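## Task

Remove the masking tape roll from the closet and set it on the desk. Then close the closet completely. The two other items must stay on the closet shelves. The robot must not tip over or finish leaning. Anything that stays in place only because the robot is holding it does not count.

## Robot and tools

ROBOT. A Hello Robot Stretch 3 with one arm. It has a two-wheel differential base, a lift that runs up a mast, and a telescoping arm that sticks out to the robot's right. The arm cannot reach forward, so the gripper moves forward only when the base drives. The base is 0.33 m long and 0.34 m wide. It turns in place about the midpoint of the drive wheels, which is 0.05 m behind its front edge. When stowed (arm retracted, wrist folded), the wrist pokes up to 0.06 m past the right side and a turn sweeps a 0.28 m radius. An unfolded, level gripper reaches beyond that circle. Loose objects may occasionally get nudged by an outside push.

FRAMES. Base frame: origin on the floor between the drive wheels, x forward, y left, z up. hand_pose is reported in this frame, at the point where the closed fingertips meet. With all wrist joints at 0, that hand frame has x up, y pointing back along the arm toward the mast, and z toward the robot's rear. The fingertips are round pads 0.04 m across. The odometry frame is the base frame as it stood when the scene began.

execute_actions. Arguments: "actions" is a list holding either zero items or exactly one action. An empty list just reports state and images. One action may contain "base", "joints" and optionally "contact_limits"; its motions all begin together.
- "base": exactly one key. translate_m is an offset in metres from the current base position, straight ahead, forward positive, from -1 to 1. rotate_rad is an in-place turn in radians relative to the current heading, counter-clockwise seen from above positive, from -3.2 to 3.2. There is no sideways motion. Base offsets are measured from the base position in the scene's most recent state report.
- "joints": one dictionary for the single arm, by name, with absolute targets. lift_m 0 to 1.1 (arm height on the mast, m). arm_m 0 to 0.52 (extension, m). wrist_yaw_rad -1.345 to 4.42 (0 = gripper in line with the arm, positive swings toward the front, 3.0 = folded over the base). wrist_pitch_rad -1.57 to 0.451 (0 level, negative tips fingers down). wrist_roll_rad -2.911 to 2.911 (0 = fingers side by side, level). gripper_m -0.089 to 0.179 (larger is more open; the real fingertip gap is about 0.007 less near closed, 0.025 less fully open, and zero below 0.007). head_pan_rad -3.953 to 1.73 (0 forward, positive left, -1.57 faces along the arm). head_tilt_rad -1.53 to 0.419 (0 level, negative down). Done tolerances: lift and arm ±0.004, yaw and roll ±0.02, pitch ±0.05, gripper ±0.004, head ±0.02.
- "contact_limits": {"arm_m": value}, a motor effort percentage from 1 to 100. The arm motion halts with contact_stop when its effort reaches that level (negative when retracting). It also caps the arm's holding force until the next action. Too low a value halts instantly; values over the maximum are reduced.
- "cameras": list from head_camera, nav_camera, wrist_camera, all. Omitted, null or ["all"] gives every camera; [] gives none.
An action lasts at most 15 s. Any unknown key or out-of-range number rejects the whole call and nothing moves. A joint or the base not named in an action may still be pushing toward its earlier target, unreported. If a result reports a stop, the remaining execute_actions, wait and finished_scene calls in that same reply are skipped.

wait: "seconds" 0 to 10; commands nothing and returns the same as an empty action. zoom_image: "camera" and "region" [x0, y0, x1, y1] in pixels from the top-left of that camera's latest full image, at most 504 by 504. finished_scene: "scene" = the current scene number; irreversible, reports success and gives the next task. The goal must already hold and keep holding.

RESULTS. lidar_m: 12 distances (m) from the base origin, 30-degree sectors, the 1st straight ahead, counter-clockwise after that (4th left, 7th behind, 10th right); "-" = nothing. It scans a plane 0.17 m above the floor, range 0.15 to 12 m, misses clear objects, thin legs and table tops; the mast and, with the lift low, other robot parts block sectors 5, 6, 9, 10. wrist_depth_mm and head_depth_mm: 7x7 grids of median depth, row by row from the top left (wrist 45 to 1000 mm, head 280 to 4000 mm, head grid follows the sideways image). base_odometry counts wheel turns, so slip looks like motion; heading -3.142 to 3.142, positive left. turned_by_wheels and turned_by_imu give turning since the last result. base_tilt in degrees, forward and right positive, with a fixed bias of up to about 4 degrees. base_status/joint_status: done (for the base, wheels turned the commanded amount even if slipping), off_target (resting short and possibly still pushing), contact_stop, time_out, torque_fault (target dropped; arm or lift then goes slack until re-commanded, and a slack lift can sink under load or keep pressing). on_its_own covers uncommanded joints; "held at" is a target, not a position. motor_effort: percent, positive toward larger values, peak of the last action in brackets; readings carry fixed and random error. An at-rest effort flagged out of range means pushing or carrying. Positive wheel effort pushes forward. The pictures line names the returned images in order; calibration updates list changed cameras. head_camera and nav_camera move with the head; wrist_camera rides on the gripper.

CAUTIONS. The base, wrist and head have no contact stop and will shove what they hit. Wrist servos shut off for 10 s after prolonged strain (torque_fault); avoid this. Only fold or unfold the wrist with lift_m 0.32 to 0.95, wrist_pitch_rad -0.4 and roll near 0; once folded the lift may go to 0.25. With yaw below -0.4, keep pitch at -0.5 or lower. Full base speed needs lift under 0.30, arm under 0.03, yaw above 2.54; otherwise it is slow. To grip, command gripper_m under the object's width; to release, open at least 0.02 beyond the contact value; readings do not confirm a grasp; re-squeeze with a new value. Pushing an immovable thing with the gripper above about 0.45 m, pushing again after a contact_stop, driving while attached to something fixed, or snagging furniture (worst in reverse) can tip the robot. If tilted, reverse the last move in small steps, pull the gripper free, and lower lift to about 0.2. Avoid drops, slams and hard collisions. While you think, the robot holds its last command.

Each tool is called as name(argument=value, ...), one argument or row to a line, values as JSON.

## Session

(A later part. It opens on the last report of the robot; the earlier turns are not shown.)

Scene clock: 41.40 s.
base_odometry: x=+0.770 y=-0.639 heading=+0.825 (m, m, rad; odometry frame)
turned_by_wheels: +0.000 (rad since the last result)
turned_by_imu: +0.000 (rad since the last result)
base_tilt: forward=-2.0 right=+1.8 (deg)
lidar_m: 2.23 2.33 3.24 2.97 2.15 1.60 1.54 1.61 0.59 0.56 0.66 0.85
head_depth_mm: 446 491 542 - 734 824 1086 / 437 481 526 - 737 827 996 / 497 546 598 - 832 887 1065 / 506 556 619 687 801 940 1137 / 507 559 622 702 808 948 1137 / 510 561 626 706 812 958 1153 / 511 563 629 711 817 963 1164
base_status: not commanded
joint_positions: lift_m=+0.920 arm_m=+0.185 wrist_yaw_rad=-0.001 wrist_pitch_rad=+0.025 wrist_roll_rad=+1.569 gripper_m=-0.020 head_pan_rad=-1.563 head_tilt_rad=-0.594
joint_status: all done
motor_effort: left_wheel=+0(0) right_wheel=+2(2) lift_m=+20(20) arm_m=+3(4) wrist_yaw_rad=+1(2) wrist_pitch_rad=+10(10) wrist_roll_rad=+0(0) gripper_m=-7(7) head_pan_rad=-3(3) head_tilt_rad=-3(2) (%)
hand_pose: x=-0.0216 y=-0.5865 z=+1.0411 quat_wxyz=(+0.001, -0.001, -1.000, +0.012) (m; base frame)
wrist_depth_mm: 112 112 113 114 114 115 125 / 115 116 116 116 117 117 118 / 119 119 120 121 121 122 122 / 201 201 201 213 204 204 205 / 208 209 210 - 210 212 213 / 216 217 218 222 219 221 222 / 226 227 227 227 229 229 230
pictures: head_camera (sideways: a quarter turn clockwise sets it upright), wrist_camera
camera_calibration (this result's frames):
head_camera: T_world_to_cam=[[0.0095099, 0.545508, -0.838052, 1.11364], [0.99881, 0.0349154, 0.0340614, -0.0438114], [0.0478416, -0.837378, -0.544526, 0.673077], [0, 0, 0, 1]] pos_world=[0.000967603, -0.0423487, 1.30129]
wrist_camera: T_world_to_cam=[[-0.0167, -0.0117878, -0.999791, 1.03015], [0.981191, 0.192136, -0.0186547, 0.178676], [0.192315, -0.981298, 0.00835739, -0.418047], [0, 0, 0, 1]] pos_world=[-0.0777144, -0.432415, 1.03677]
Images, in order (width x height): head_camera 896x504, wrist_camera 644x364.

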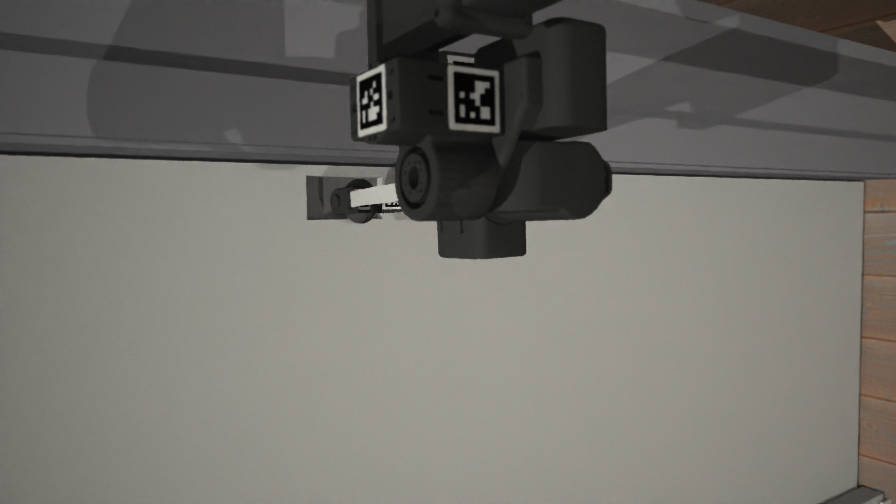

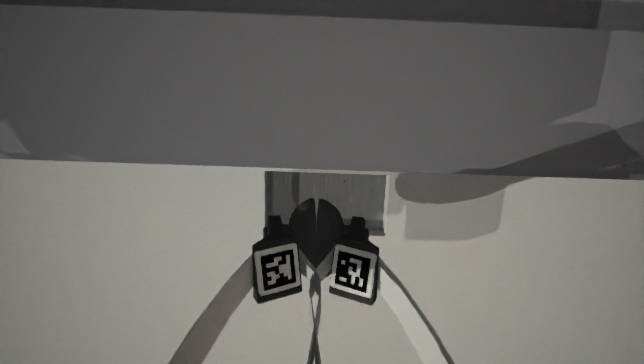

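execute_actions(
  actions=[
    {"base":{"translate_m":-0.003},"joints":{"lift_m":0.915}},
  ],
  cameras=[],
)

execute_actions(
  actions=[
    {"joints":{"arm_m":0.24},"contact_limits":{"arm_m":14}},
  ],
  cameras=["wrist_camera","head_camera"],
)

Scene clock: 43.57 s.
base_odometry: x=+0.768 y=-0.641 heading=+0.825 (m, m, rad; odometry frame)
turned_by_wheels: +0.000 (rad since the last result)
turned_by_imu: +0.001 (rad since the last result)
base_tilt: forward=-2.0 right=+1.8 (deg)
lidar_m: 2.23 2.33 3.22 2.96 2.15 1.59 1.54 1.61 0.59 0.56 0.66 0.85
head_depth_mm: 445 491 547 - 742 824 1152 / 436 480 533 - - 828 997 / 497 546 606 - - 889 1068 / 505 556 619 686 802 939 1140 / 507 559 623 703 806 947 1147 / 508 562 626 706 813 954 1157 / 511 564 629 710 817 963 1164
base_status: done
joint_positions: lift_m=+0.915 arm_m=+0.185 wrist_yaw_rad=-0.001 wrist_pitch_rad=+0.025 wrist_roll_rad=+1.569 gripper_m=-0.020 head_pan_rad=-1.563 head_tilt_rad=-0.594
joint_status: all done
motor_effort: left_wheel=+0(5) right_wheel=+1(4) lift_m=+20(22) arm_m=+3(3) wrist_yaw_rad=+1(1) wrist_pitch_rad=+10(9) wrist_roll_rad=+0(0) gripper_m=-7(7) head_pan_rad=-3(2) head_tilt_rad=-2(1) (%)
hand_pose: x=-0.0216 y=-0.5865 z=+1.0361 quat_wxyz=(+0.001, -0.001, -1.000, +0.012) (m; base frame)
wrist_depth_mm: 113 113 114 114 124 125 126 / 115 115 116 117 117 117 118 / 119 120 120 121 121 121 122 / 201 201 202 214 203 140 141 / 209 209 210 - 211 212 214 / 217 217 219 222 219 222 222 / 225 225 228 228 229 230 231
pictures: none
No camera images: the call's "cameras" was empty. Leave "cameras" out to get every camera's image.

Scene clock: 45.50 s.
base_odometry: x=+0.768 y=-0.641 heading=+0.825 (m, m, rad; odometry frame)
turned_by_wheels: +0.000 (rad since the last result)
turned_by_imu: -0.003 (rad since the last result)
base_tilt: forward=-2.0 right=+1.7 (deg)
lidar_m: 2.23 2.32 3.23 2.97 2.16 1.59 1.54 1.61 0.59 0.56 0.66 0.85
head_depth_mm: 447 492 537 - 720 825 1153 / 436 480 526 - 723 828 1002 / 499 557 595 - 803 896 1046 / 507 558 623 691 806 948 1143 / 508 562 625 705 815 954 1157 / 511 564 627 712 820 956 1159 / 514 565 631 712 819 966 1171
base_status: not commanded
joint_positions: lift_m=+0.915 arm_m=+0.224 wrist_yaw_rad=+0.006 wrist_pitch_rad=+0.023 wrist_roll_rad=+1.570 gripper_m=-0.020 head_pan_rad=-1.563 head_tilt_rad=-0.594
joint_status: arm_m contact_stop (moved +0.040 of +0.055)
on_its_own: arm_m is slack since a contact_stop, until your next command for it (your +0.240 is given up)
motor_effort: left_wheel=+1(3) right_wheel=+0(4) lift_m=+21(21) arm_m=+0(15) wrist_yaw_rad=-4(3) wrist_pitch_rad=+10(13) wrist_roll_rad=+0(0) gripper_m=-7(7) head_pan_rad=-3(3) head_tilt_rad=-2(2) (%)
contact_limits: arm_m 14 (drawing in: default 24, maximum 40; extending or still: default 34, maximum 55)
hand_pose: x=-0.0199 y=-0.6262 z=+1.0356 quat_wxyz=(+0.001, +0.003, -1.000, +0.011) (m; base frame)
wrist_depth_mm: - 75 76 76 76 77 77 / - 78 78 79 79 79 80 / - 81 81 82 82 82 83 / 99 84 84 85 85 85 86 / 169 170 171 - 174 173 174 / 176 177 177 181 179 181 182 / 184 184 185 186 187 189 189
pictures: head_camera (sideways: a quarter turn clockwise sets it upright), wrist_camera
camera_calibration (this result's frames):
head_camera: T_world_to_cam=[[0.00954984, 0.545775, -0.837877, 1.11341], [0.998812, 0.0348277, 0.0340701, -0.0438228], [0.0477759, -0.837208, -0.544794, 0.673425], [0, 0, 0, 1]] pos_world=[0.000964345, -0.0423481, 1.30127]
wrist_camera: T_world_to_cam=[[-0.0164814, -0.0101121, -0.999813, 1.0253], [0.979863, 0.198846, -0.0181636, 0.18815], [0.198992, -0.979979, 0.00663125, -0.454534], [0, 0, 0, 1]] pos_world=[-0.0770143, -0.472478, 1.03154]
Images, in order (width x height): head_camera 896x504, wrist_camera 644x364.

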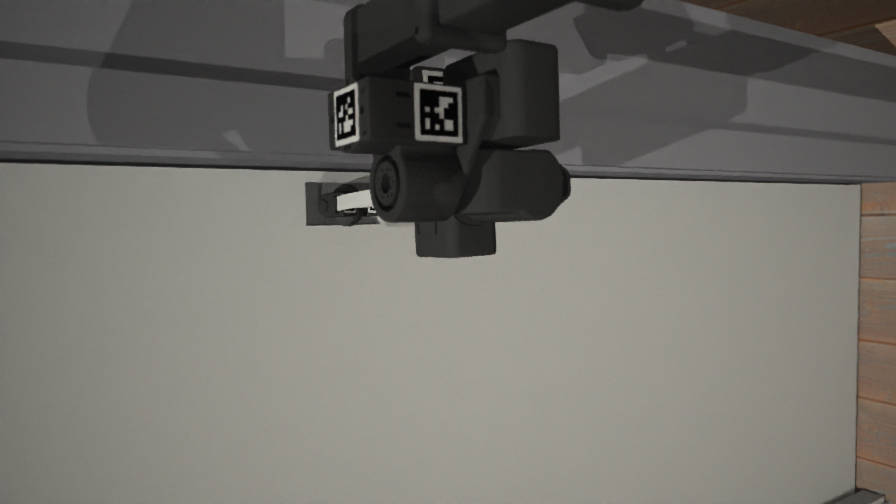

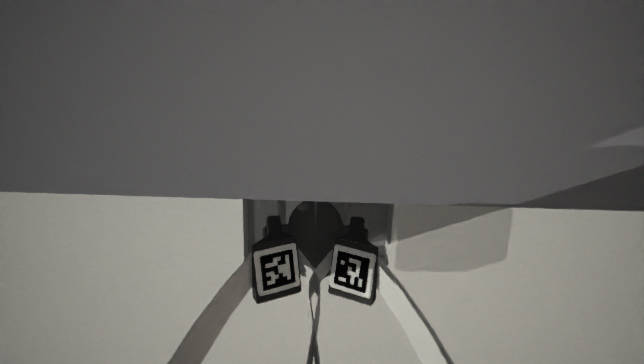

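Press a little further while creeping forward.

execute_actions(
  actions=[
    {"base":{"translate_m":0.006},"joints":{"arm_m":0.234},"contact_limits":{"arm_m":18}},
  ],
  cameras=["head_camera"],
)

Scene clock: 46.80 s.
base_odometry: x=+0.772 y=-0.637 heading=+0.825 (m, m, rad; odometry frame)
turned_by_wheels: +0.000 (rad since the last result)
turned_by_imu: -0.003 (rad since the last result)
base_tilt: forward=-2.4 right=+1.4 (deg)
lidar_m: 2.23 2.31 3.22 2.98 2.16 1.60 1.55 1.61 0.59 0.56 0.66 0.85
head_depth_mm: 456 499 547 - 721 832 1163 / 444 489 535 - 730 836 1003 / 513 557 599 - 797 902 1077 / 515 566 629 704 811 949 1144 / 516 569 634 713 818 958 1152 / 519 572 636 716 820 961 1162 / 520 572 639 720 827 969 1173
base_status: done
joint_positions: lift_m=+0.915 arm_m=+0.233 wrist_yaw_rad=+0.007 wrist_pitch_rad=+0.009 wrist_roll_rad=+1.570 gripper_m=-0.020 head_pan_rad=-1.563 head_tilt_rad=-0.594
joint_status: all done
on_its_own: arm_m is at rest, and its effort (+15) is outside its rest range (-14 to +14)
motor_effort: left_wheel=-1(6) right_wheel=+1(6) lift_m=+21(21) arm_m=+15(19) wrist_yaw_rad=-4(5) wrist_pitch_rad=+16(16) wrist_roll_rad=+0(0) gripper_m=-7(8) head_pan_rad=-3(3) head_tilt_rad=-3(2) (%)
contact_limits: arm_m 18 (drawing in: default 24, maximum 40; extending or still: default 34, maximum 55)
hand_pose: x=-0.0197 y=-0.6342 z=+1.0319 quat_wxyz=(+0.001, +0.003, -1.000, +0.004) (m; base frame)
wrist_depth_mm: - 75 75 76 76 77 77 / - 77 78 79 79 80 80 / - 80 81 81 82 83 83 / 98 83 84 84 85 86 86 / 168 169 170 - 174 174 175 / 174 175 177 181 180 181 182 / 181 182 184 186 187 189 191
pictures: head_camera (sideways: a quarter turn clockwise sets it upright)
camera_calibration (this result's frames):
head_camera: T_world_to_cam=[[0.00954892, 0.545776, -0.837877, 1.11341], [0.998812, 0.0348293, 0.0340701, -0.0438228], [0.0477773, -0.837207, -0.544795, 0.673427], [0, 0, 0, 1]] pos_world=[0.000964416, -0.0423481, 1.30127]
Images, in order (width x height): head_camera 896x504.

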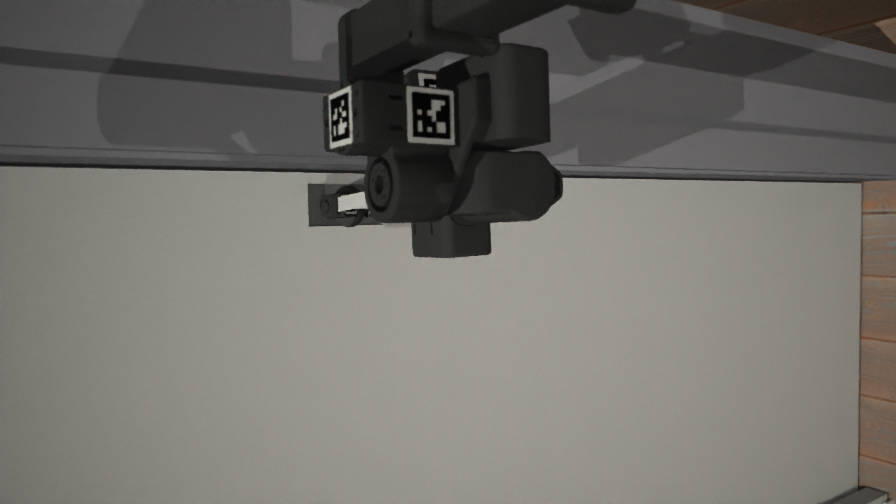

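execute_actions(
  actions=[
    {"base":{"translate_m":0.05},"joints":{"arm_m":0.229}},
  ],
  cameras=["head_camera","wrist_camera"],
)

Scene clock: 48.50 s.
base_odometry: x=+0.806 y=-0.600 heading=+0.825 (m, m, rad; odometry frame)
turned_by_wheels: +0.000 (rad since the last result)
turned_by_imu: -0.064 (rad since the last result)
base_tilt: forward=-2.0 right=+1.7 (deg)
lidar_m: 2.19 2.24 2.96 2.97 2.34 1.68 1.59 1.63 0.60 0.57 0.65 0.80
head_depth_mm: 455 503 552 - 740 851 1154 / 443 489 533 - 733 843 1022 / 503 553 613 - 807 901 1088 / 508 560 622 688 804 944 1140 / 506 558 621 699 800 935 1127 / 506 556 620 697 799 931 1118 / 505 553 616 694 796 928 1116
base_status: done
joint_positions: lift_m=+0.915 arm_m=+0.228 wrist_yaw_rad=-0.004 wrist_pitch_rad=+0.017 wrist_roll_rad=+1.570 gripper_m=-0.020 head_pan_rad=-1.563 head_tilt_rad=-0.594
joint_status: all done
motor_effort: left_wheel=+2(7) right_wheel=+1(1) lift_m=+21(21) arm_m=+10(15) wrist_yaw_rad=+3(5) wrist_pitch_rad=+13(16) wrist_roll_rad=+0(0) gripper_m=-7(7) head_pan_rad=-3(2) head_tilt_rad=-3(1) (%)
hand_pose: x=-0.0224 y=-0.6298 z=+1.0341 quat_wxyz=(+0.001, -0.002, -1.000, +0.008) (m; base frame)
wrist_depth_mm: - 81 81 82 82 83 83 / - 82 83 83 84 85 85 / 84 85 85 86 86 87 87 / 164 165 166 102 103 103 104 / 168 169 170 - 174 174 175 / 172 174 174 177 178 179 180 / 177 178 179 181 181 183 185
pictures: head_camera (sideways: a quarter turn clockwise sets it upright), wrist_camera
camera_calibration (this result's frames):
head_camera: T_world_to_cam=[[0.00954906, 0.545775, -0.837877, 1.11341], [0.998812, 0.0348291, 0.0340701, -0.0438228], [0.0477771, -0.837208, -0.544794, 0.673425], [0, 0, 0, 1]] pos_world=[0.000964406, -0.0423481, 1.30127]
wrist_camera: T_world_to_cam=[[-0.0165575, -0.00401065, -0.999855, 1.02758], [0.98172, 0.189569, -0.0170176, 0.184256], [0.18961, -0.981859, 0.000798533, -0.452911], [0, 0, 0, 1]] pos_world=[-0.0779967, -0.475503, 1.03093]
Images, in order (width x height): head_camera 896x504, wrist_camera 644x364.

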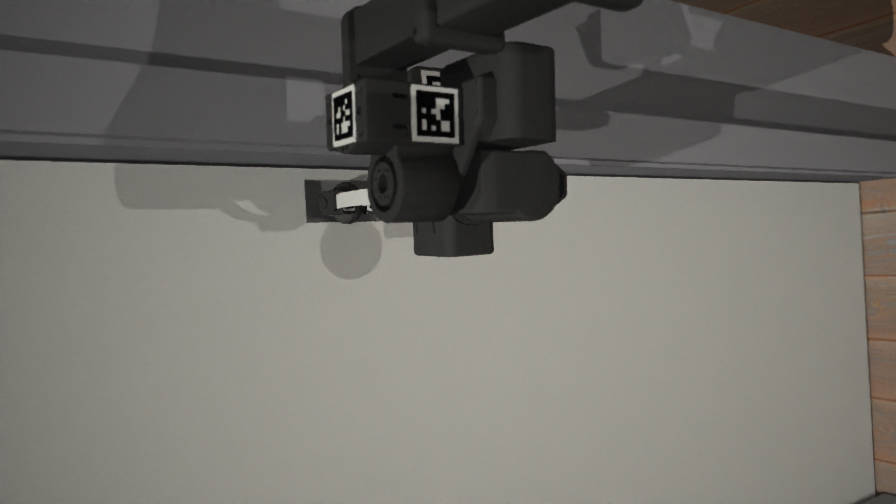

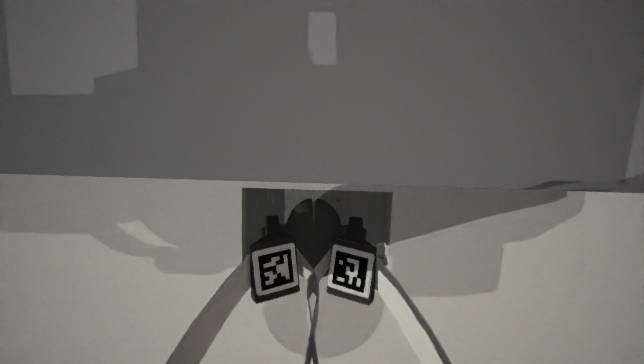

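execute_actions(
  actions=[
    {"base":{"rotate_rad":0.1},"joints":{"arm_m":0.223}},
  ],
  cameras=["head_camera","wrist_camera"],
)

Scene clock: 50.23 s.
base_odometry: x=+0.806 y=-0.600 heading=+0.925 (m, m, rad; odometry frame)
turned_by_wheels: +0.100 (rad since the last result)
turned_by_imu: +0.085 (rad since the last result)
base_tilt: forward=-2.1 right=+1.9 (deg)
lidar_m: 2.19 2.30 3.21 2.97 2.19 1.63 1.58 1.66 0.57 0.56 0.66 0.86
head_depth_mm: 434 476 523 - 712 817 980 / 1050 599 601 - 720 825 972 / 518 573 634 - 1167 1400 1165 / 506 559 622 692 808 946 1143 / 509 560 627 709 812 956 1165 / 512 564 630 714 821 965 1175 / 515 567 634 717 828 976 1151
base_status: done
joint_positions: lift_m=+0.915 arm_m=+0.223 wrist_yaw_rad=+0.007 wrist_pitch_rad=+0.024 wrist_roll_rad=+1.570 gripper_m=-0.020 head_pan_rad=-1.563 head_tilt_rad=-0.594
joint_status: all done
motor_effort: left_wheel=-1(22) right_wheel=+0(39) lift_m=+21(21) arm_m=+0(8) wrist_yaw_rad=-5(47) wrist_pitch_rad=+10(13) wrist_roll_rad=+0(0) gripper_m=-7(7) head_pan_rad=-3(3) head_tilt_rad=-2(2) (%)
hand_pose: x=-0.0196 y=-0.6247 z=+1.0358 quat_wxyz=(+0.001, +0.003, -1.000, +0.012) (m; base frame)
wrist_depth_mm: 120 106 102 98 93 89 89 / 473 656 614 797 568 418 593 / 480 706 819 831 635 821 652 / 164 165 167 179 170 177 186 / 170 170 171 - 174 173 174 / 177 177 178 182 180 181 182 / 186 186 187 188 189 191 191
pictures: head_camera (sideways: a quarter turn clockwise sets it upright), wrist_camera
camera_calibration (this result's frames):
head_camera: T_world_to_cam=[[0.00954912, 0.545775, -0.837877, 1.11341], [0.998812, 0.034829, 0.0340701, -0.0438228], [0.047777, -0.837208, -0.544794, 0.673426], [0, 0, 0, 1]] pos_world=[0.000964401, -0.0423481, 1.30127]
wrist_camera: T_world_to_cam=[[-0.0163358, -0.0109649, -0.999806, 1.02499], [0.979617, 0.20005, -0.0181998, 0.188336], [0.20021, -0.979724, 0.00747343, -0.453859], [0, 0, 0, 1]] pos_world=[-0.0768861, -0.471095, 1.03162]
Images, in order (width x height): head_camera 896x504, wrist_camera 644x364.

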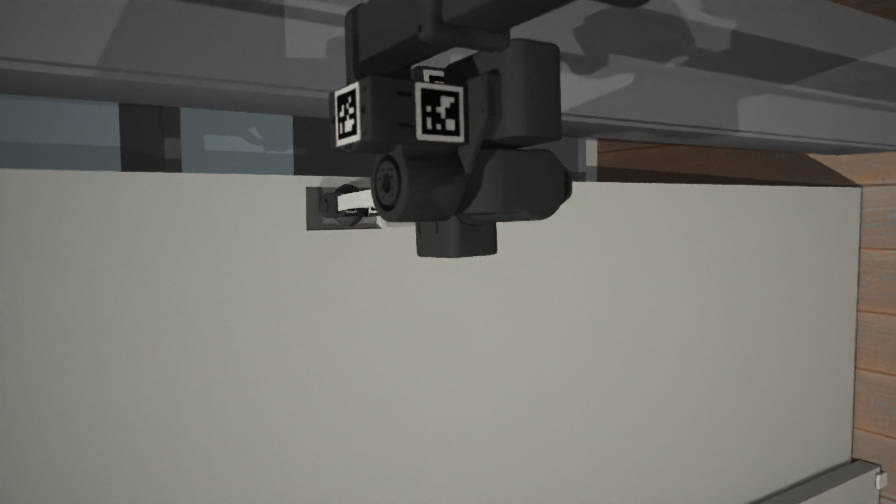

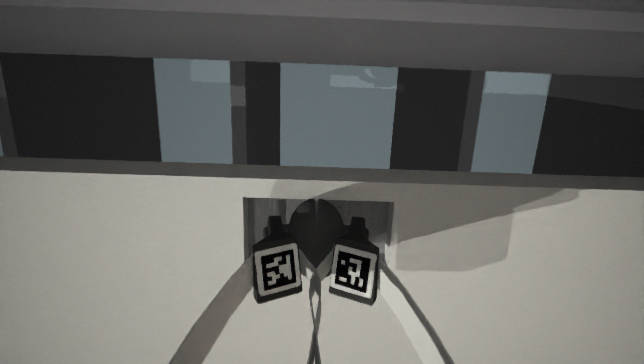

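Broke free (detent). Continue.

execute_actions(
  actions=[
    {"base":{"translate_m":0.18},"joints":{"arm_m":0.226,"head_tilt_rad":-0.4}},
  ],
  cameras=["head_camera","nav_camera"],
)

Scene clock: 53.33 s.
base_odometry: x=+0.915 y=-0.457 heading=+0.925 (m, m, rad; odometry frame)
turned_by_wheels: +0.000 (rad since the last result)
turned_by_imu: -0.027 (rad since the last result)
base_tilt: forward=-2.0 right=+1.8 (deg)
lidar_m: 2.01 2.09 2.87 2.98 2.46 1.83 1.76 1.83 0.62 0.64 0.66 0.84
head_depth_mm: 1056 1149 1166 1177 - 1132 1320 / 1060 1166 1216 1273 - 1565 1391 / 513 550 592 659 - 790 866 / 511 546 588 637 685 762 843 / 513 548 590 638 697 763 847 / 514 550 591 641 699 769 852 / 516 553 594 643 701 750 812
base_status: done
joint_positions: lift_m=+0.915 arm_m=+0.226 wrist_yaw_rad=-0.002 wrist_pitch_rad=+0.022 wrist_roll_rad=+1.570 gripper_m=-0.020 head_pan_rad=-1.563 head_tilt_rad=-0.409
joint_status: all done
motor_effort: left_wheel=-1(14) right_wheel=+2(36) lift_m=+21(21) arm_m=+6(10) wrist_yaw_rad=+2(38) wrist_pitch_rad=+11(11) wrist_roll_rad=+0(0) gripper_m=-7(7) head_pan_rad=-3(3) head_tilt_rad=+4(17) (%)
hand_pose: x=-0.0218 y=-0.6272 z=+1.0352 quat_wxyz=(+0.001, -0.001, -1.000, +0.011) (m; base frame)
wrist_depth_mm: 473 702 590 759 661 776 657 / 476 710 622 785 644 795 655 / 478 717 798 827 629 829 644 / 164 165 166 177 169 169 170 / 169 169 171 - 173 173 173 / 174 176 176 179 178 179 181 / 181 182 184 184 185 187 188
pictures: head_camera (sideways: a quarter turn clockwise sets it upright), nav_camera (sideways: a quarter turn counterclockwise sets it upright)
camera_calibration (this result's frames):
head_camera: T_world_to_cam=[[0.0107792, 0.3821, -0.924058, 1.22581], [0.998769, 0.0406344, 0.0284531, -0.0365174], [0.0484205, -0.923227, -0.381192, 0.460541], [0, 0, 0, 1]] pos_world=[0.000959541, -0.0417155, 1.30932]
nav_camera: T_world_to_cam=[[0.0259137, -0.426517, 0.904108, -1.13439], [-0.998151, -0.0607807, -0.0000643702, 0.0609691], [0.0549798, -0.902435, -0.427304, 0.512359], [0, 0, 0, 1]] pos_world=[0.0620833, -0.0177606, 1.24455]
Images, in order (width x height): head_camera 896x504, nav_camera 672x504.

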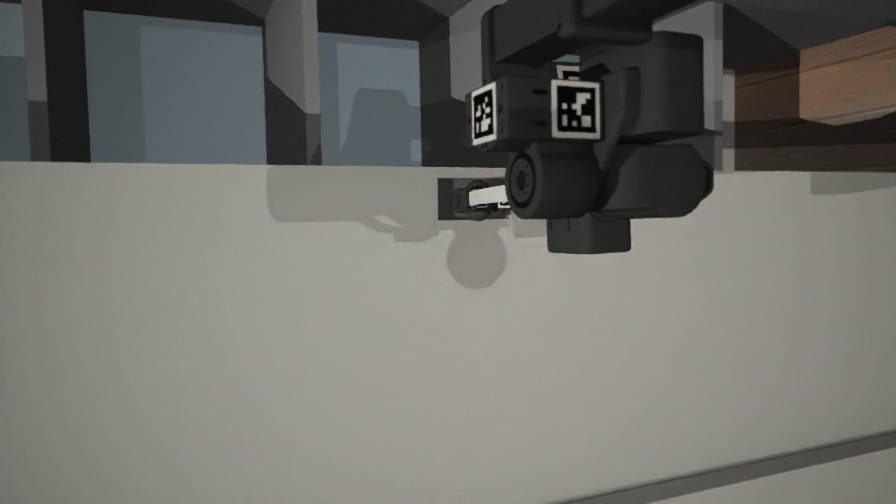

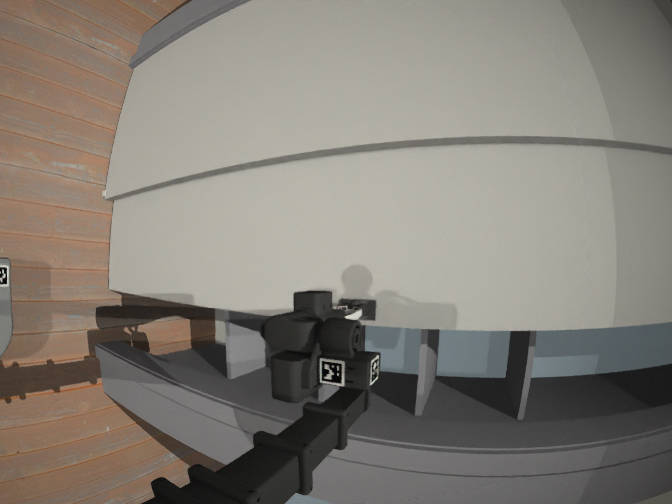

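execute_actions(
  actions=[
    {"base":{"translate_m":0.2},"joints":{"arm_m":0.223,"head_pan_rad":-2.0}},
  ],
  cameras=["head_camera","nav_camera"],
)

Scene clock: 58.20 s.
base_odometry: x=+1.035 y=-0.297 heading=+0.925 (m, m, rad; odometry frame)
turned_by_wheels: +0.000 (rad since the last result)
turned_by_imu: +0.001 (rad since the last result)
base_tilt: forward=-2.0 right=+1.8 (deg)
lidar_m: 1.81 1.88 2.58 3.01 2.74 2.03 1.96 0.81 0.73 0.60 0.61 0.84
head_depth_mm: 595 628 669 720 787 867 - / 833 884 928 822 877 911 - / 969 1058 1100 1163 1308 - - / 1147 1253 1327 1216 - - 1409 / 1119 1224 1292 1313 - 1587 1410 / 1073 1173 1218 1293 - 1106 815 / 1036 1133 835 609 - 706 757
base_status: done
joint_positions: lift_m=+0.915 arm_m=+0.223 wrist_yaw_rad=-0.010 wrist_pitch_rad=+0.023 wrist_roll_rad=+1.570 gripper_m=-0.020 head_pan_rad=-1.993 head_tilt_rad=-0.409
joint_status: all done
motor_effort: left_wheel=-2(9) right_wheel=+6(29) lift_m=+21(21) arm_m=-1(3) wrist_yaw_rad=+7(32) wrist_pitch_rad=+10(11) wrist_roll_rad=+0(0) gripper_m=-7(8) head_pan_rad=-3(24) head_tilt_rad=+2(3) (%)
hand_pose: x=-0.0239 y=-0.6248 z=+1.0355 quat_wxyz=(+0.001, -0.005, -1.000, +0.011) (m; base frame)
wrist_depth_mm: 473 706 768 780 661 780 666 / 478 708 787 794 648 803 651 / 464 717 808 825 633 839 657 / 166 167 169 180 171 172 173 / 172 172 173 - 176 176 177 / 178 179 179 182 181 182 183 / 184 185 186 187 188 189 189
pictures: head_camera (sideways: a quarter turn clockwise sets it upright), nav_camera (sideways: a quarter turn counterclockwise sets it upright)
camera_calibration (this result's frames):
head_camera: T_world_to_cam=[[0.168908, 0.342869, -0.924073, 1.22487], [0.924965, -0.378986, 0.0284518, -0.0360655], [-0.340456, -0.859541, -0.381156, 0.462866], [0, 0, 0, 1]] pos_world=[-0.0159455, -0.0357851, 1.30932]
nav_camera: T_world_to_cam=[[-0.154046, -0.398533, 0.904125, -1.13331], [-0.932792, 0.360414, -0.0000622946, 0.0605678], [-0.325834, -0.84337, -0.427269, 0.514636], [0, 0, 0, 1]] pos_world=[0.0496007, -0.0394632, 1.24455]
Images, in order (width x height): head_camera 896x504, nav_camera 672x504.

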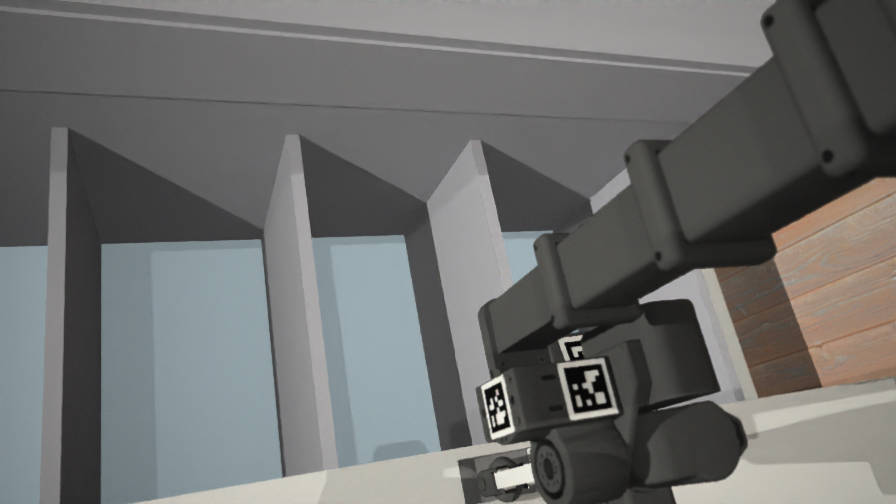

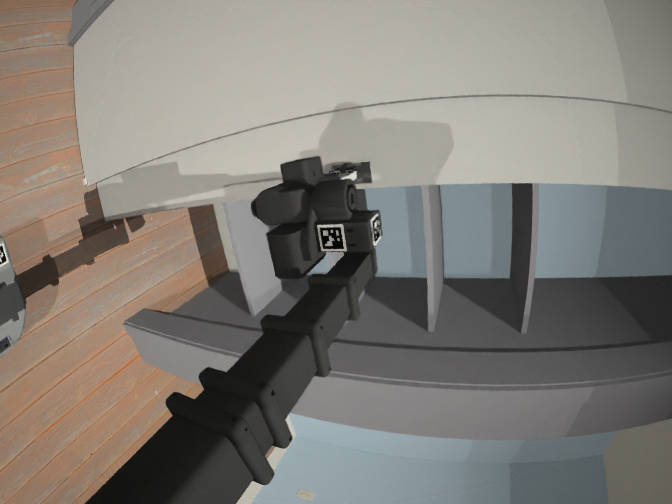

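Seems empty. Back off and look obliquely.

execute_actions(
  actions=[
    {"joints":{"arm_m":0.0}},
  ],
  cameras=[],
)

execute_actions(
  actions=[
    {"base":{"translate_m":-0.42},"joints":{"lift_m":0.6,"wrist_roll_rad":0,"wrist_yaw_rad":0.6,"head_pan_rad":-1.1,"head_tilt_rad":-0.5}},
  ],
)

Scene clock: 61.43 s.
base_odometry: x=+1.035 y=-0.297 heading=+0.925 (m, m, rad; odometry frame)
turned_by_wheels: +0.000 (rad since the last result)
turned_by_imu: +0.001 (rad since the last result)
base_tilt: forward=-1.8 right=+1.7 (deg)
lidar_m: 1.81 1.88 2.59 2.99 2.74 2.03 1.96 0.81 0.73 0.60 0.61 0.84
head_depth_mm: 596 629 669 721 786 869 - / 835 884 927 819 878 941 - / 968 1056 1100 1156 1310 1407 - / 1148 1260 1333 1208 1488 1576 - / 1119 1221 1280 1223 1442 1274 1496 / 1073 1173 1217 1234 1400 1182 - / 1038 1124 833 614 642 697 744
base_status: not commanded
joint_positions: lift_m=+0.915 arm_m=+0.000 wrist_yaw_rad=-0.001 wrist_pitch_rad=+0.024 wrist_roll_rad=+1.570 gripper_m=-0.020 head_pan_rad=-1.993 head_tilt_rad=-0.409
joint_status: all done
motor_effort: left_wheel=+0(3) right_wheel=+2(6) lift_m=+21(21) arm_m=-3(2) wrist_yaw_rad=+1(7) wrist_pitch_rad=+10(11) wrist_roll_rad=+0(0) gripper_m=-7(7) head_pan_rad=-3(3) head_tilt_rad=+4(4) (%)
hand_pose: x=-0.0215 y=-0.4020 z=+1.0358 quat_wxyz=(+0.001, +0.000, -1.000, +0.012) (m; base frame)
wrist_depth_mm: 962 739 982 983 910 973 691 / - 749 - - 926 991 721 / 382 383 407 - 746 857 725 / 391 389 391 397 396 398 399 / 405 405 408 - 409 414 414 / 368 371 377 376 378 379 382 / 384 384 382 387 388 395 394
pictures: none
No camera images: the call's "cameras" was empty. Leave "cameras" out to get every camera's image.

Scene clock: 66.83 s.
base_odometry: x=+0.782 y=-0.632 heading=+0.925 (m, m, rad; odometry frame)
turned_by_wheels: +0.000 (rad since the last result)
turned_by_imu: +0.001 (rad since the last result)
base_tilt: forward=-2.0 right=+1.8 (deg)
lidar_m: 2.23 2.32 3.22 2.97 2.15 1.59 1.54 1.60 0.59 0.56 0.73 0.84
head_depth_mm: 1070 1105 1229 1081 1298 1481 1310 / 1118 1157 1299 1160 1306 1543 1316 / 1174 1215 1360 1508 1321 1594 1335 / 1196 957 1356 803 901 1018 1157 / 604 660 727 809 914 1030 1177 / 638 690 752 821 921 1069 1239 / 629 690 768 873 1006 1192 1308
base_status: done
joint_positions: lift_m=+0.600 arm_m=+0.000 wrist_yaw_rad=+0.599 wrist_pitch_rad=+0.025 wrist_roll_rad=+0.003 gripper_m=-0.020 head_pan_rad=-1.107 head_tilt_rad=-0.494
joint_status: all done
motor_effort: left_wheel=+0(5) right_wheel=+1(3) lift_m=+20(18) arm_m=-2(3) wrist_yaw_rad=+1(2) wrist_pitch_rad=+10(10) wrist_roll_rad=-1(3) gripper_m=-7(7) head_pan_rad=+2(31) head_tilt_rad=-2(10) (%)
hand_pose: x=+0.1233 y=-0.3573 z=+0.7212 quat_wxyz=(+0.672, +0.201, -0.679, +0.216) (m; base frame)
wrist_depth_mm: 848 628 532 - - 879 795 / 879 664 554 - - 880 775 / 971 685 569 - - 923 810 / - 723 590 - - 930 824 / - 738 615 - 925 928 819 / - 801 645 - - 703 577 / - 851 648 - - - 330
pictures: head_camera (sideways: a quarter turn clockwise sets it upright), nav_camera (sideways: a quarter turn counterclockwise sets it upright), wrist_camera
camera_calibration (this result's frames):
head_camera: T_world_to_cam=[[-0.193189, 0.416826, -0.88822, 1.1803], [0.879859, 0.474211, 0.0311683, -0.0393236], [0.434195, -0.775487, -0.458361, 0.558607], [0, 0, 0, 1]] pos_world=[0.0200758, -0.0401395, 1.30563]
nav_camera: T_world_to_cam=[[0.244866, -0.438873, 0.864541, -1.08411], [-0.869382, -0.494119, -0.00459623, 0.0660834], [0.429203, -0.750491, -0.502542, 0.607976], [0, 0, 0, 1]] pos_world=[0.0619694, 0.0131441, 1.2431]
wrist_camera: T_world_to_cam=[[-0.833093, -0.553014, 0.0114984, -0.106635], [-0.103554, 0.135512, -0.985349, 0.797183], [0.543354, -0.822078, -0.17016, -0.0759687], [0, 0, 0, 1]] pos_world=[0.0349918, -0.229451, 0.773803]
Images, in order (width x height): head_camera 896x504, nav_camera 672x504, wrist_camera 644x364.

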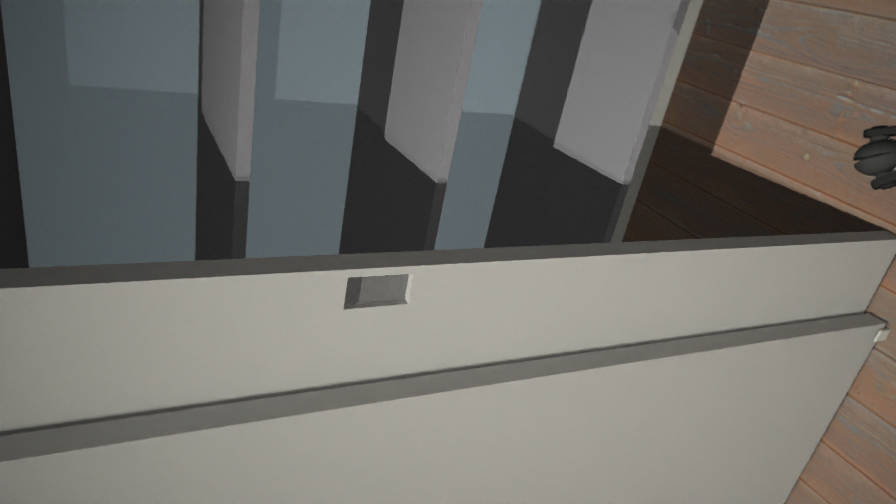

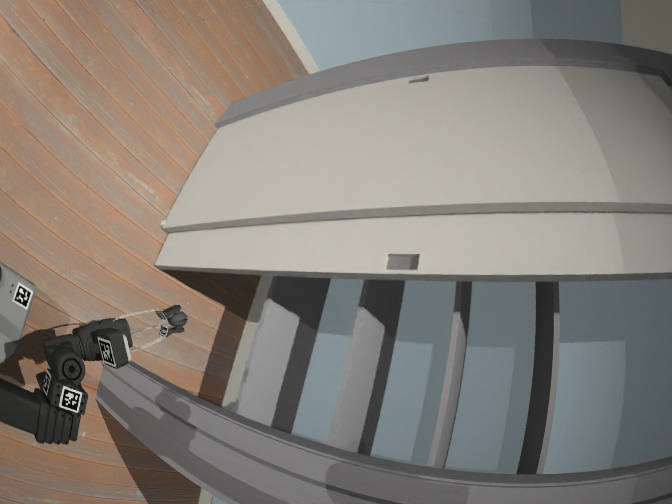

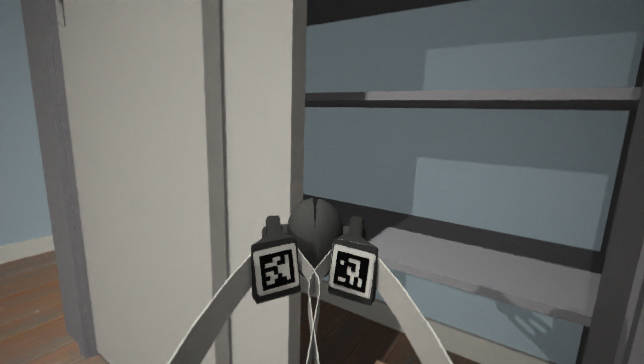

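execute_actions(
  actions=[
    {"base":{"translate_m":0.415},"joints":{"lift_m":0.915,"wrist_roll_rad":1.57,"wrist_yaw_rad":0,"head_pan_rad":-1.57,"head_tilt_rad":-0.6}},
  ],
  cameras=[],
)

execute_actions(
  actions=[
    {"joints":{"arm_m":0.185}},
  ],
  cameras=["wrist_camera","head_camera"],
)

Scene clock: 72.20 s.
base_odometry: x=+1.032 y=-0.301 heading=+0.925 (m, m, rad; odometry frame)
turned_by_wheels: +0.000 (rad since the last result)
turned_by_imu: +0.002 (rad since the last result)
base_tilt: forward=-2.0 right=+1.8 (deg)
lidar_m: 1.81 1.89 2.60 3.47 2.74 2.02 1.95 0.80 0.73 0.60 0.61 0.84
head_depth_mm: 1078 1187 1152 1434 1279 - - / 1081 1193 1163 1435 1287 1550 - / 512 564 653 834 1008 - - / 506 558 621 702 804 898 1170 / 508 551 603 673 760 873 1055 / 476 517 577 650 748 875 1055 / 471 518 578 653 751 881 1064
base_status: done
joint_positions: lift_m=+0.915 arm_m=+0.000 wrist_yaw_rad=+0.002 wrist_pitch_rad=+0.025 wrist_roll_rad=+1.569 gripper_m=-0.020 head_pan_rad=-1.563 head_tilt_rad=-0.593
joint_status: all done
motor_effort: left_wheel=+0(6) right_wheel=+0(6) lift_m=+33(34) arm_m=-2(3) wrist_yaw_rad=-1(0) wrist_pitch_rad=+10(10) wrist_roll_rad=+0(2) gripper_m=-7(7) head_pan_rad=-3(24) head_tilt_rad=-4(13) (%)
hand_pose: x=-0.0209 y=-0.4020 z=+1.0354 quat_wxyz=(+0.001, +0.001, -1.000, +0.012) (m; base frame)
wrist_depth_mm: 957 737 968 971 922 959 693 / - 758 - - 910 979 721 / 383 403 - - 748 931 721 / 390 389 393 399 395 397 399 / 401 405 408 - 414 412 411 / 370 373 378 379 380 385 384 / 385 383 388 390 390 392 391
pictures: none
No camera images: the call's "cameras" was empty. Leave "cameras" out to get every camera's image.

Scene clock: 74.80 s.
base_odometry: x=+1.032 y=-0.301 heading=+0.925 (m, m, rad; odometry frame)
turned_by_wheels: +0.000 (rad since the last result)
turned_by_imu: +0.001 (rad since the last result)
base_tilt: forward=-2.0 right=+1.8 (deg)
lidar_m: 1.82 1.88 2.59 3.47 2.75 2.03 1.96 0.81 0.73 0.60 0.61 0.84
head_depth_mm: 1078 1185 1149 - 1633 1458 1233 / 1081 1194 1199 - - 1465 1234 / 512 565 650 - - 1013 1186 / 507 559 622 688 806 941 1110 / 509 551 605 674 759 874 1052 / 475 516 576 650 748 878 1058 / 470 519 578 653 751 881 1069
base_status: not commanded
joint_positions: lift_m=+0.915 arm_m=+0.185 wrist_yaw_rad=+0.001 wrist_pitch_rad=+0.025 wrist_roll_rad=+1.570 gripper_m=-0.020 head_pan_rad=-1.563 head_tilt_rad=-0.593
joint_status: all done
motor_effort: left_wheel=+0(0) right_wheel=+1(0) lift_m=+33(33) arm_m=+3(6) wrist_yaw_rad=+0(1) wrist_pitch_rad=+10(10) wrist_roll_rad=+0(0) gripper_m=-7(7) head_pan_rad=-3(3) head_tilt_rad=-3(3) (%)
hand_pose: x=-0.0211 y=-0.5865 z=+1.0355 quat_wxyz=(+0.001, +0.000, -1.000, +0.012) (m; base frame)
wrist_depth_mm: 477 687 797 793 652 816 667 / 486 708 834 830 643 832 654 / 490 658 624 868 639 870 643 / 204 203 204 217 208 209 209 / 211 211 212 - 215 215 216 / 219 219 220 224 222 223 225 / 228 227 230 230 232 232 233
pictures: head_camera (sideways: a quarter turn clockwise sets it upright), wrist_camera
camera_calibration (this result's frames):
head_camera: T_world_to_cam=[[0.00945079, 0.544783, -0.838524, 1.11425], [0.998805, 0.0350633, 0.0340377, -0.0437806], [0.0479446, -0.837844, -0.543801, 0.672132], [0, 0, 0, 1]] pos_world=[0.00097263, -0.0423498, 1.30132]
wrist_camera: T_world_to_cam=[[-0.0164915, -0.0118437, -0.999794, 1.0245], [0.980816, 0.194058, -0.0184773, 0.179013], [0.194237, -0.980919, 0.00841622, -0.417893], [0, 0, 0, 1]] pos_world=[-0.0775134, -0.432524, 1.03112]
Images, in order (width x height): head_camera 896x504, wrist_camera 644x364.

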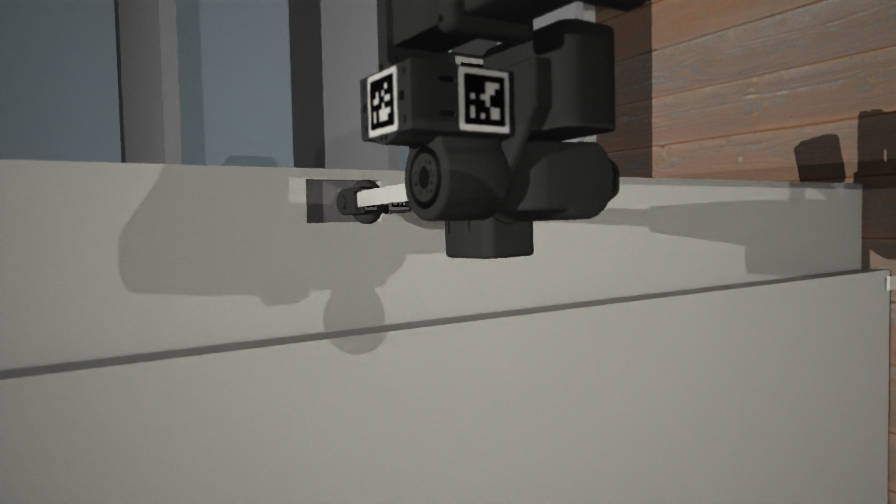

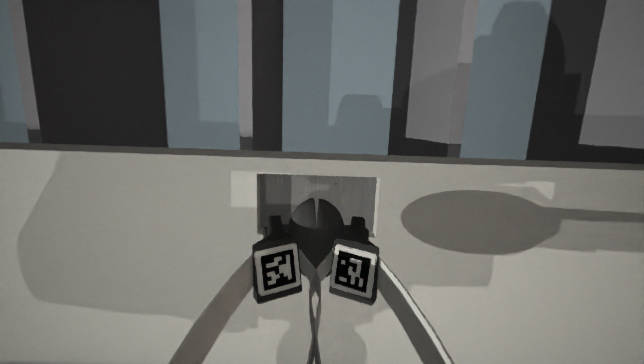

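execute_actions(
  actions=[
    {"joints":{"arm_m":0.228,"lift_m":0.918},"contact_limits":{"arm_m":16}},
  ],
  cameras=[],
)

execute_actions(
  actions=[
    {"base":{"translate_m":-0.2},"joints":{"arm_m":0.228}},
  ],
  cameras=["wrist_camera"],
)

Scene clock: 76.53 s.
base_odometry: x=+1.032 y=-0.301 heading=+0.925 (m, m, rad; odometry frame)
turned_by_wheels: +0.000 (rad since the last result)
turned_by_imu: +0.000 (rad since the last result)
base_tilt: forward=-2.1 right=+1.8 (deg)
lidar_m: 1.81 1.89 2.59 3.46 2.74 2.03 1.96 0.81 0.73 0.60 0.61 0.84
head_depth_mm: 1083 1191 1223 - 1629 1459 1230 / 1084 1193 1246 - 1634 1466 1235 / 515 567 637 - 860 1014 1190 / 508 560 623 705 810 950 1120 / 511 554 604 675 762 874 1056 / 477 519 577 652 748 881 1063 / 472 520 581 655 754 885 1067
base_status: not commanded
joint_positions: lift_m=+0.918 arm_m=+0.227 wrist_yaw_rad=+0.000 wrist_pitch_rad=+0.022 wrist_roll_rad=+1.570 gripper_m=-0.020 head_pan_rad=-1.563 head_tilt_rad=-0.594
joint_status: all done
motor_effort: left_wheel=+0(1) right_wheel=+2(2) lift_m=+32(34) arm_m=+11(12) wrist_yaw_rad=+0(1) wrist_pitch_rad=+11(11) wrist_roll_rad=+0(0) gripper_m=-7(7) head_pan_rad=-3(3) head_tilt_rad=-3(2) (%)
contact_limits: arm_m 16 (drawing in: default 24, maximum 40; extending or still: default 34, maximum 55)
hand_pose: x=-0.0214 y=-0.6287 z=+1.0378 quat_wxyz=(+0.001, +0.000, -1.000, +0.011) (m; base frame)
wrist_depth_mm: 467 696 757 776 659 761 661 / 471 690 778 807 658 788 656 / 487 703 815 832 643 836 659 / 163 165 166 178 169 170 170 / 169 169 170 - 173 173 174 / 175 175 176 180 179 180 181 / 181 183 184 184 186 186 188
pictures: none
No camera images: the call's "cameras" was empty. Leave "cameras" out to get every camera's image.

Scene clock: 79.73 s.
base_odometry: x=+0.912 y=-0.461 heading=+0.925 (m, m, rad; odometry frame)
turned_by_wheels: +0.000 (rad since the last result)
turned_by_imu: -0.001 (rad since the last result)
base_tilt: forward=-2.0 right=+1.8 (deg)
lidar_m: 2.02 2.09 2.87 2.97 2.45 1.82 1.76 1.82 0.62 0.64 0.66 0.84
head_depth_mm: 1069 1064 1155 - 1194 947 1040 / 1082 1188 1253 - 1636 1465 1233 / 1059 846 1109 - 1171 1400 1215 / 508 559 619 705 807 944 1142 / 509 561 625 706 809 953 1149 / 510 562 627 708 813 951 1092 / 513 564 629 709 785 892 1069
base_status: done
joint_positions: lift_m=+0.918 arm_m=+0.227 wrist_yaw_rad=+0.058 wrist_pitch_rad=+0.021 wrist_roll_rad=+1.570 gripper_m=-0.020 head_pan_rad=-1.563 head_tilt_rad=-0.594
joint_status: all done
on_its_own: wrist_yaw_rad is held at +0.043, not at your +0.000, by its stall guard, which is not easing now
motor_effort: left_wheel=+3(14) right_wheel=-3(31) lift_m=+33(33) arm_m=+8(12) wrist_yaw_rad=-10(39) wrist_pitch_rad=+11(11) wrist_roll_rad=+0(0) gripper_m=-6(7) head_pan_rad=-3(3) head_tilt_rad=-2(3) (%)
hand_pose: x=-0.0066 y=-0.6286 z=+1.0374 quat_wxyz=(+0.001, +0.029, -1.000, +0.010) (m; base frame)
wrist_depth_mm: 471 684 578 762 654 748 661 / 474 693 759 780 643 785 663 / 478 704 794 829 637 821 648 / 162 164 165 178 169 174 183 / 168 169 170 - 174 173 174 / 177 178 178 182 180 181 183 / 186 186 188 189 190 191 191
pictures: wrist_camera
camera_calibration (this result's frames):
wrist_camera: T_world_to_cam=[[-0.0160103, -0.00869515, -0.999834, 1.02824], [0.9682, 0.249552, -0.017674, 0.206874], [0.249665, -0.968322, 0.00442324, -0.449589], [0, 0, 0, 1]] pos_world=[-0.0715861, -0.478033, 1.03372]
Images, in order (width x height): wrist_camera 644x364.

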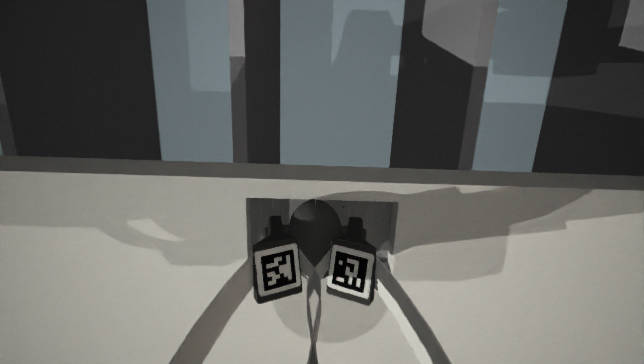

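execute_actions(
  actions=[
    {"base":{"translate_m":-0.2},"joints":{"arm_m":0.226,"wrist_yaw_rad":0.01}},
  ],
  cameras=["wrist_camera","head_camera"],
)

Scene clock: 83.13 s.
base_odometry: x=+0.792 y=-0.620 heading=+0.925 (m, m, rad; odometry frame)
turned_by_wheels: +0.000 (rad since the last result)
turned_by_imu: +0.001 (rad since the last result)
base_tilt: forward=-2.0 right=+1.9 (deg)
lidar_m: 2.22 2.30 3.18 2.97 2.17 1.61 1.56 1.61 0.59 0.56 0.66 0.84
head_depth_mm: 448 493 540 - 724 827 1151 / 438 482 527 - 722 831 1002 / 520 574 637 - 811 944 1126 / 507 558 612 702 803 945 1138 / 508 559 624 704 808 949 1148 / 510 560 626 706 811 953 1148 / 510 563 628 708 814 955 1162
base_status: done
joint_positions: lift_m=+0.918 arm_m=+0.226 wrist_yaw_rad=+0.070 wrist_pitch_rad=+0.023 wrist_roll_rad=+1.570 gripper_m=-0.020 head_pan_rad=-1.563 head_tilt_rad=-0.594
joint_status: wrist_yaw_rad off_target (ended at +0.070, target +0.010); the others done
on_its_own: wrist_yaw_rad is held at +0.054, not at your +0.010, by its stall guard, which is not easing now
motor_effort: left_wheel=+4(10) right_wheel=-5(27) lift_m=+33(33) arm_m=+1(8) wrist_yaw_rad=-11(31) wrist_pitch_rad=+10(11) wrist_roll_rad=+0(0) gripper_m=-6(6) head_pan_rad=-3(3) head_tilt_rad=-3(3) (%)
hand_pose: x=-0.0035 y=-0.6270 z=+1.0379 quat_wxyz=(+0.001, +0.035, -0.999, +0.011) (m; base frame)
wrist_depth_mm: - 71 71 71 72 72 72 / - 74 74 74 75 75 75 / 454 91 92 92 78 79 79 / 163 165 166 178 169 174 182 / 169 169 170 - 173 173 173 / 177 178 179 184 181 182 182 / 188 188 189 190 190 192 193
pictures: head_camera (sideways: a quarter turn clockwise sets it upright), wrist_camera
camera_calibration (this result's frames):
head_camera: T_world_to_cam=[[0.00949507, 0.545346, -0.838157, 1.11378], [0.998809, 0.0349513, 0.0340561, -0.0438045], [0.0478671, -0.837482, -0.544365, 0.672866], [0, 0, 0, 1]] pos_world=[0.000968851, -0.042349, 1.30129]
wrist_camera: T_world_to_cam=[[-0.0157798, -0.0105641, -0.99982, 1.02755], [0.965178, 0.260976, -0.0179905, 0.211016], [0.261119, -0.965288, 0.00607808, -0.448556], [0, 0, 0, 1]] pos_world=[-0.0703272, -0.477201, 1.03389]
Images, in order (width x height): head_camera 896x504, wrist_camera 644x364.

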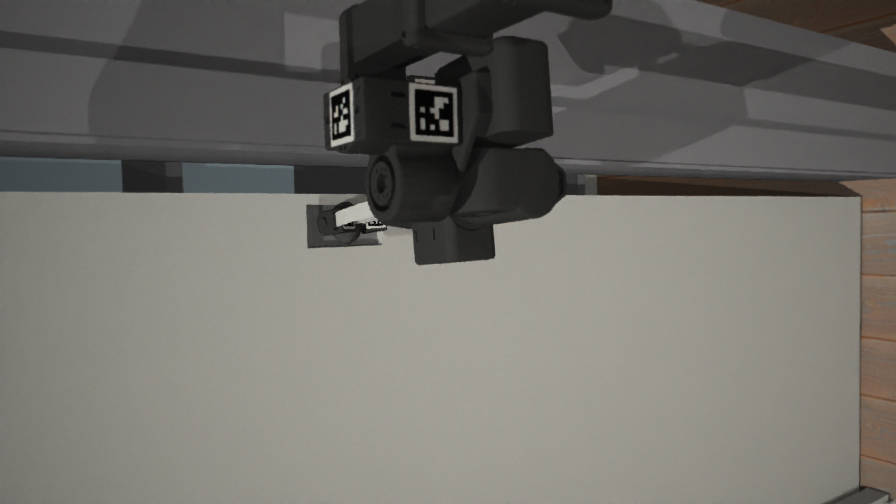

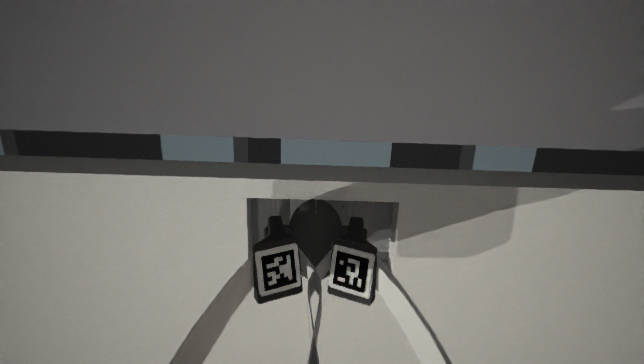

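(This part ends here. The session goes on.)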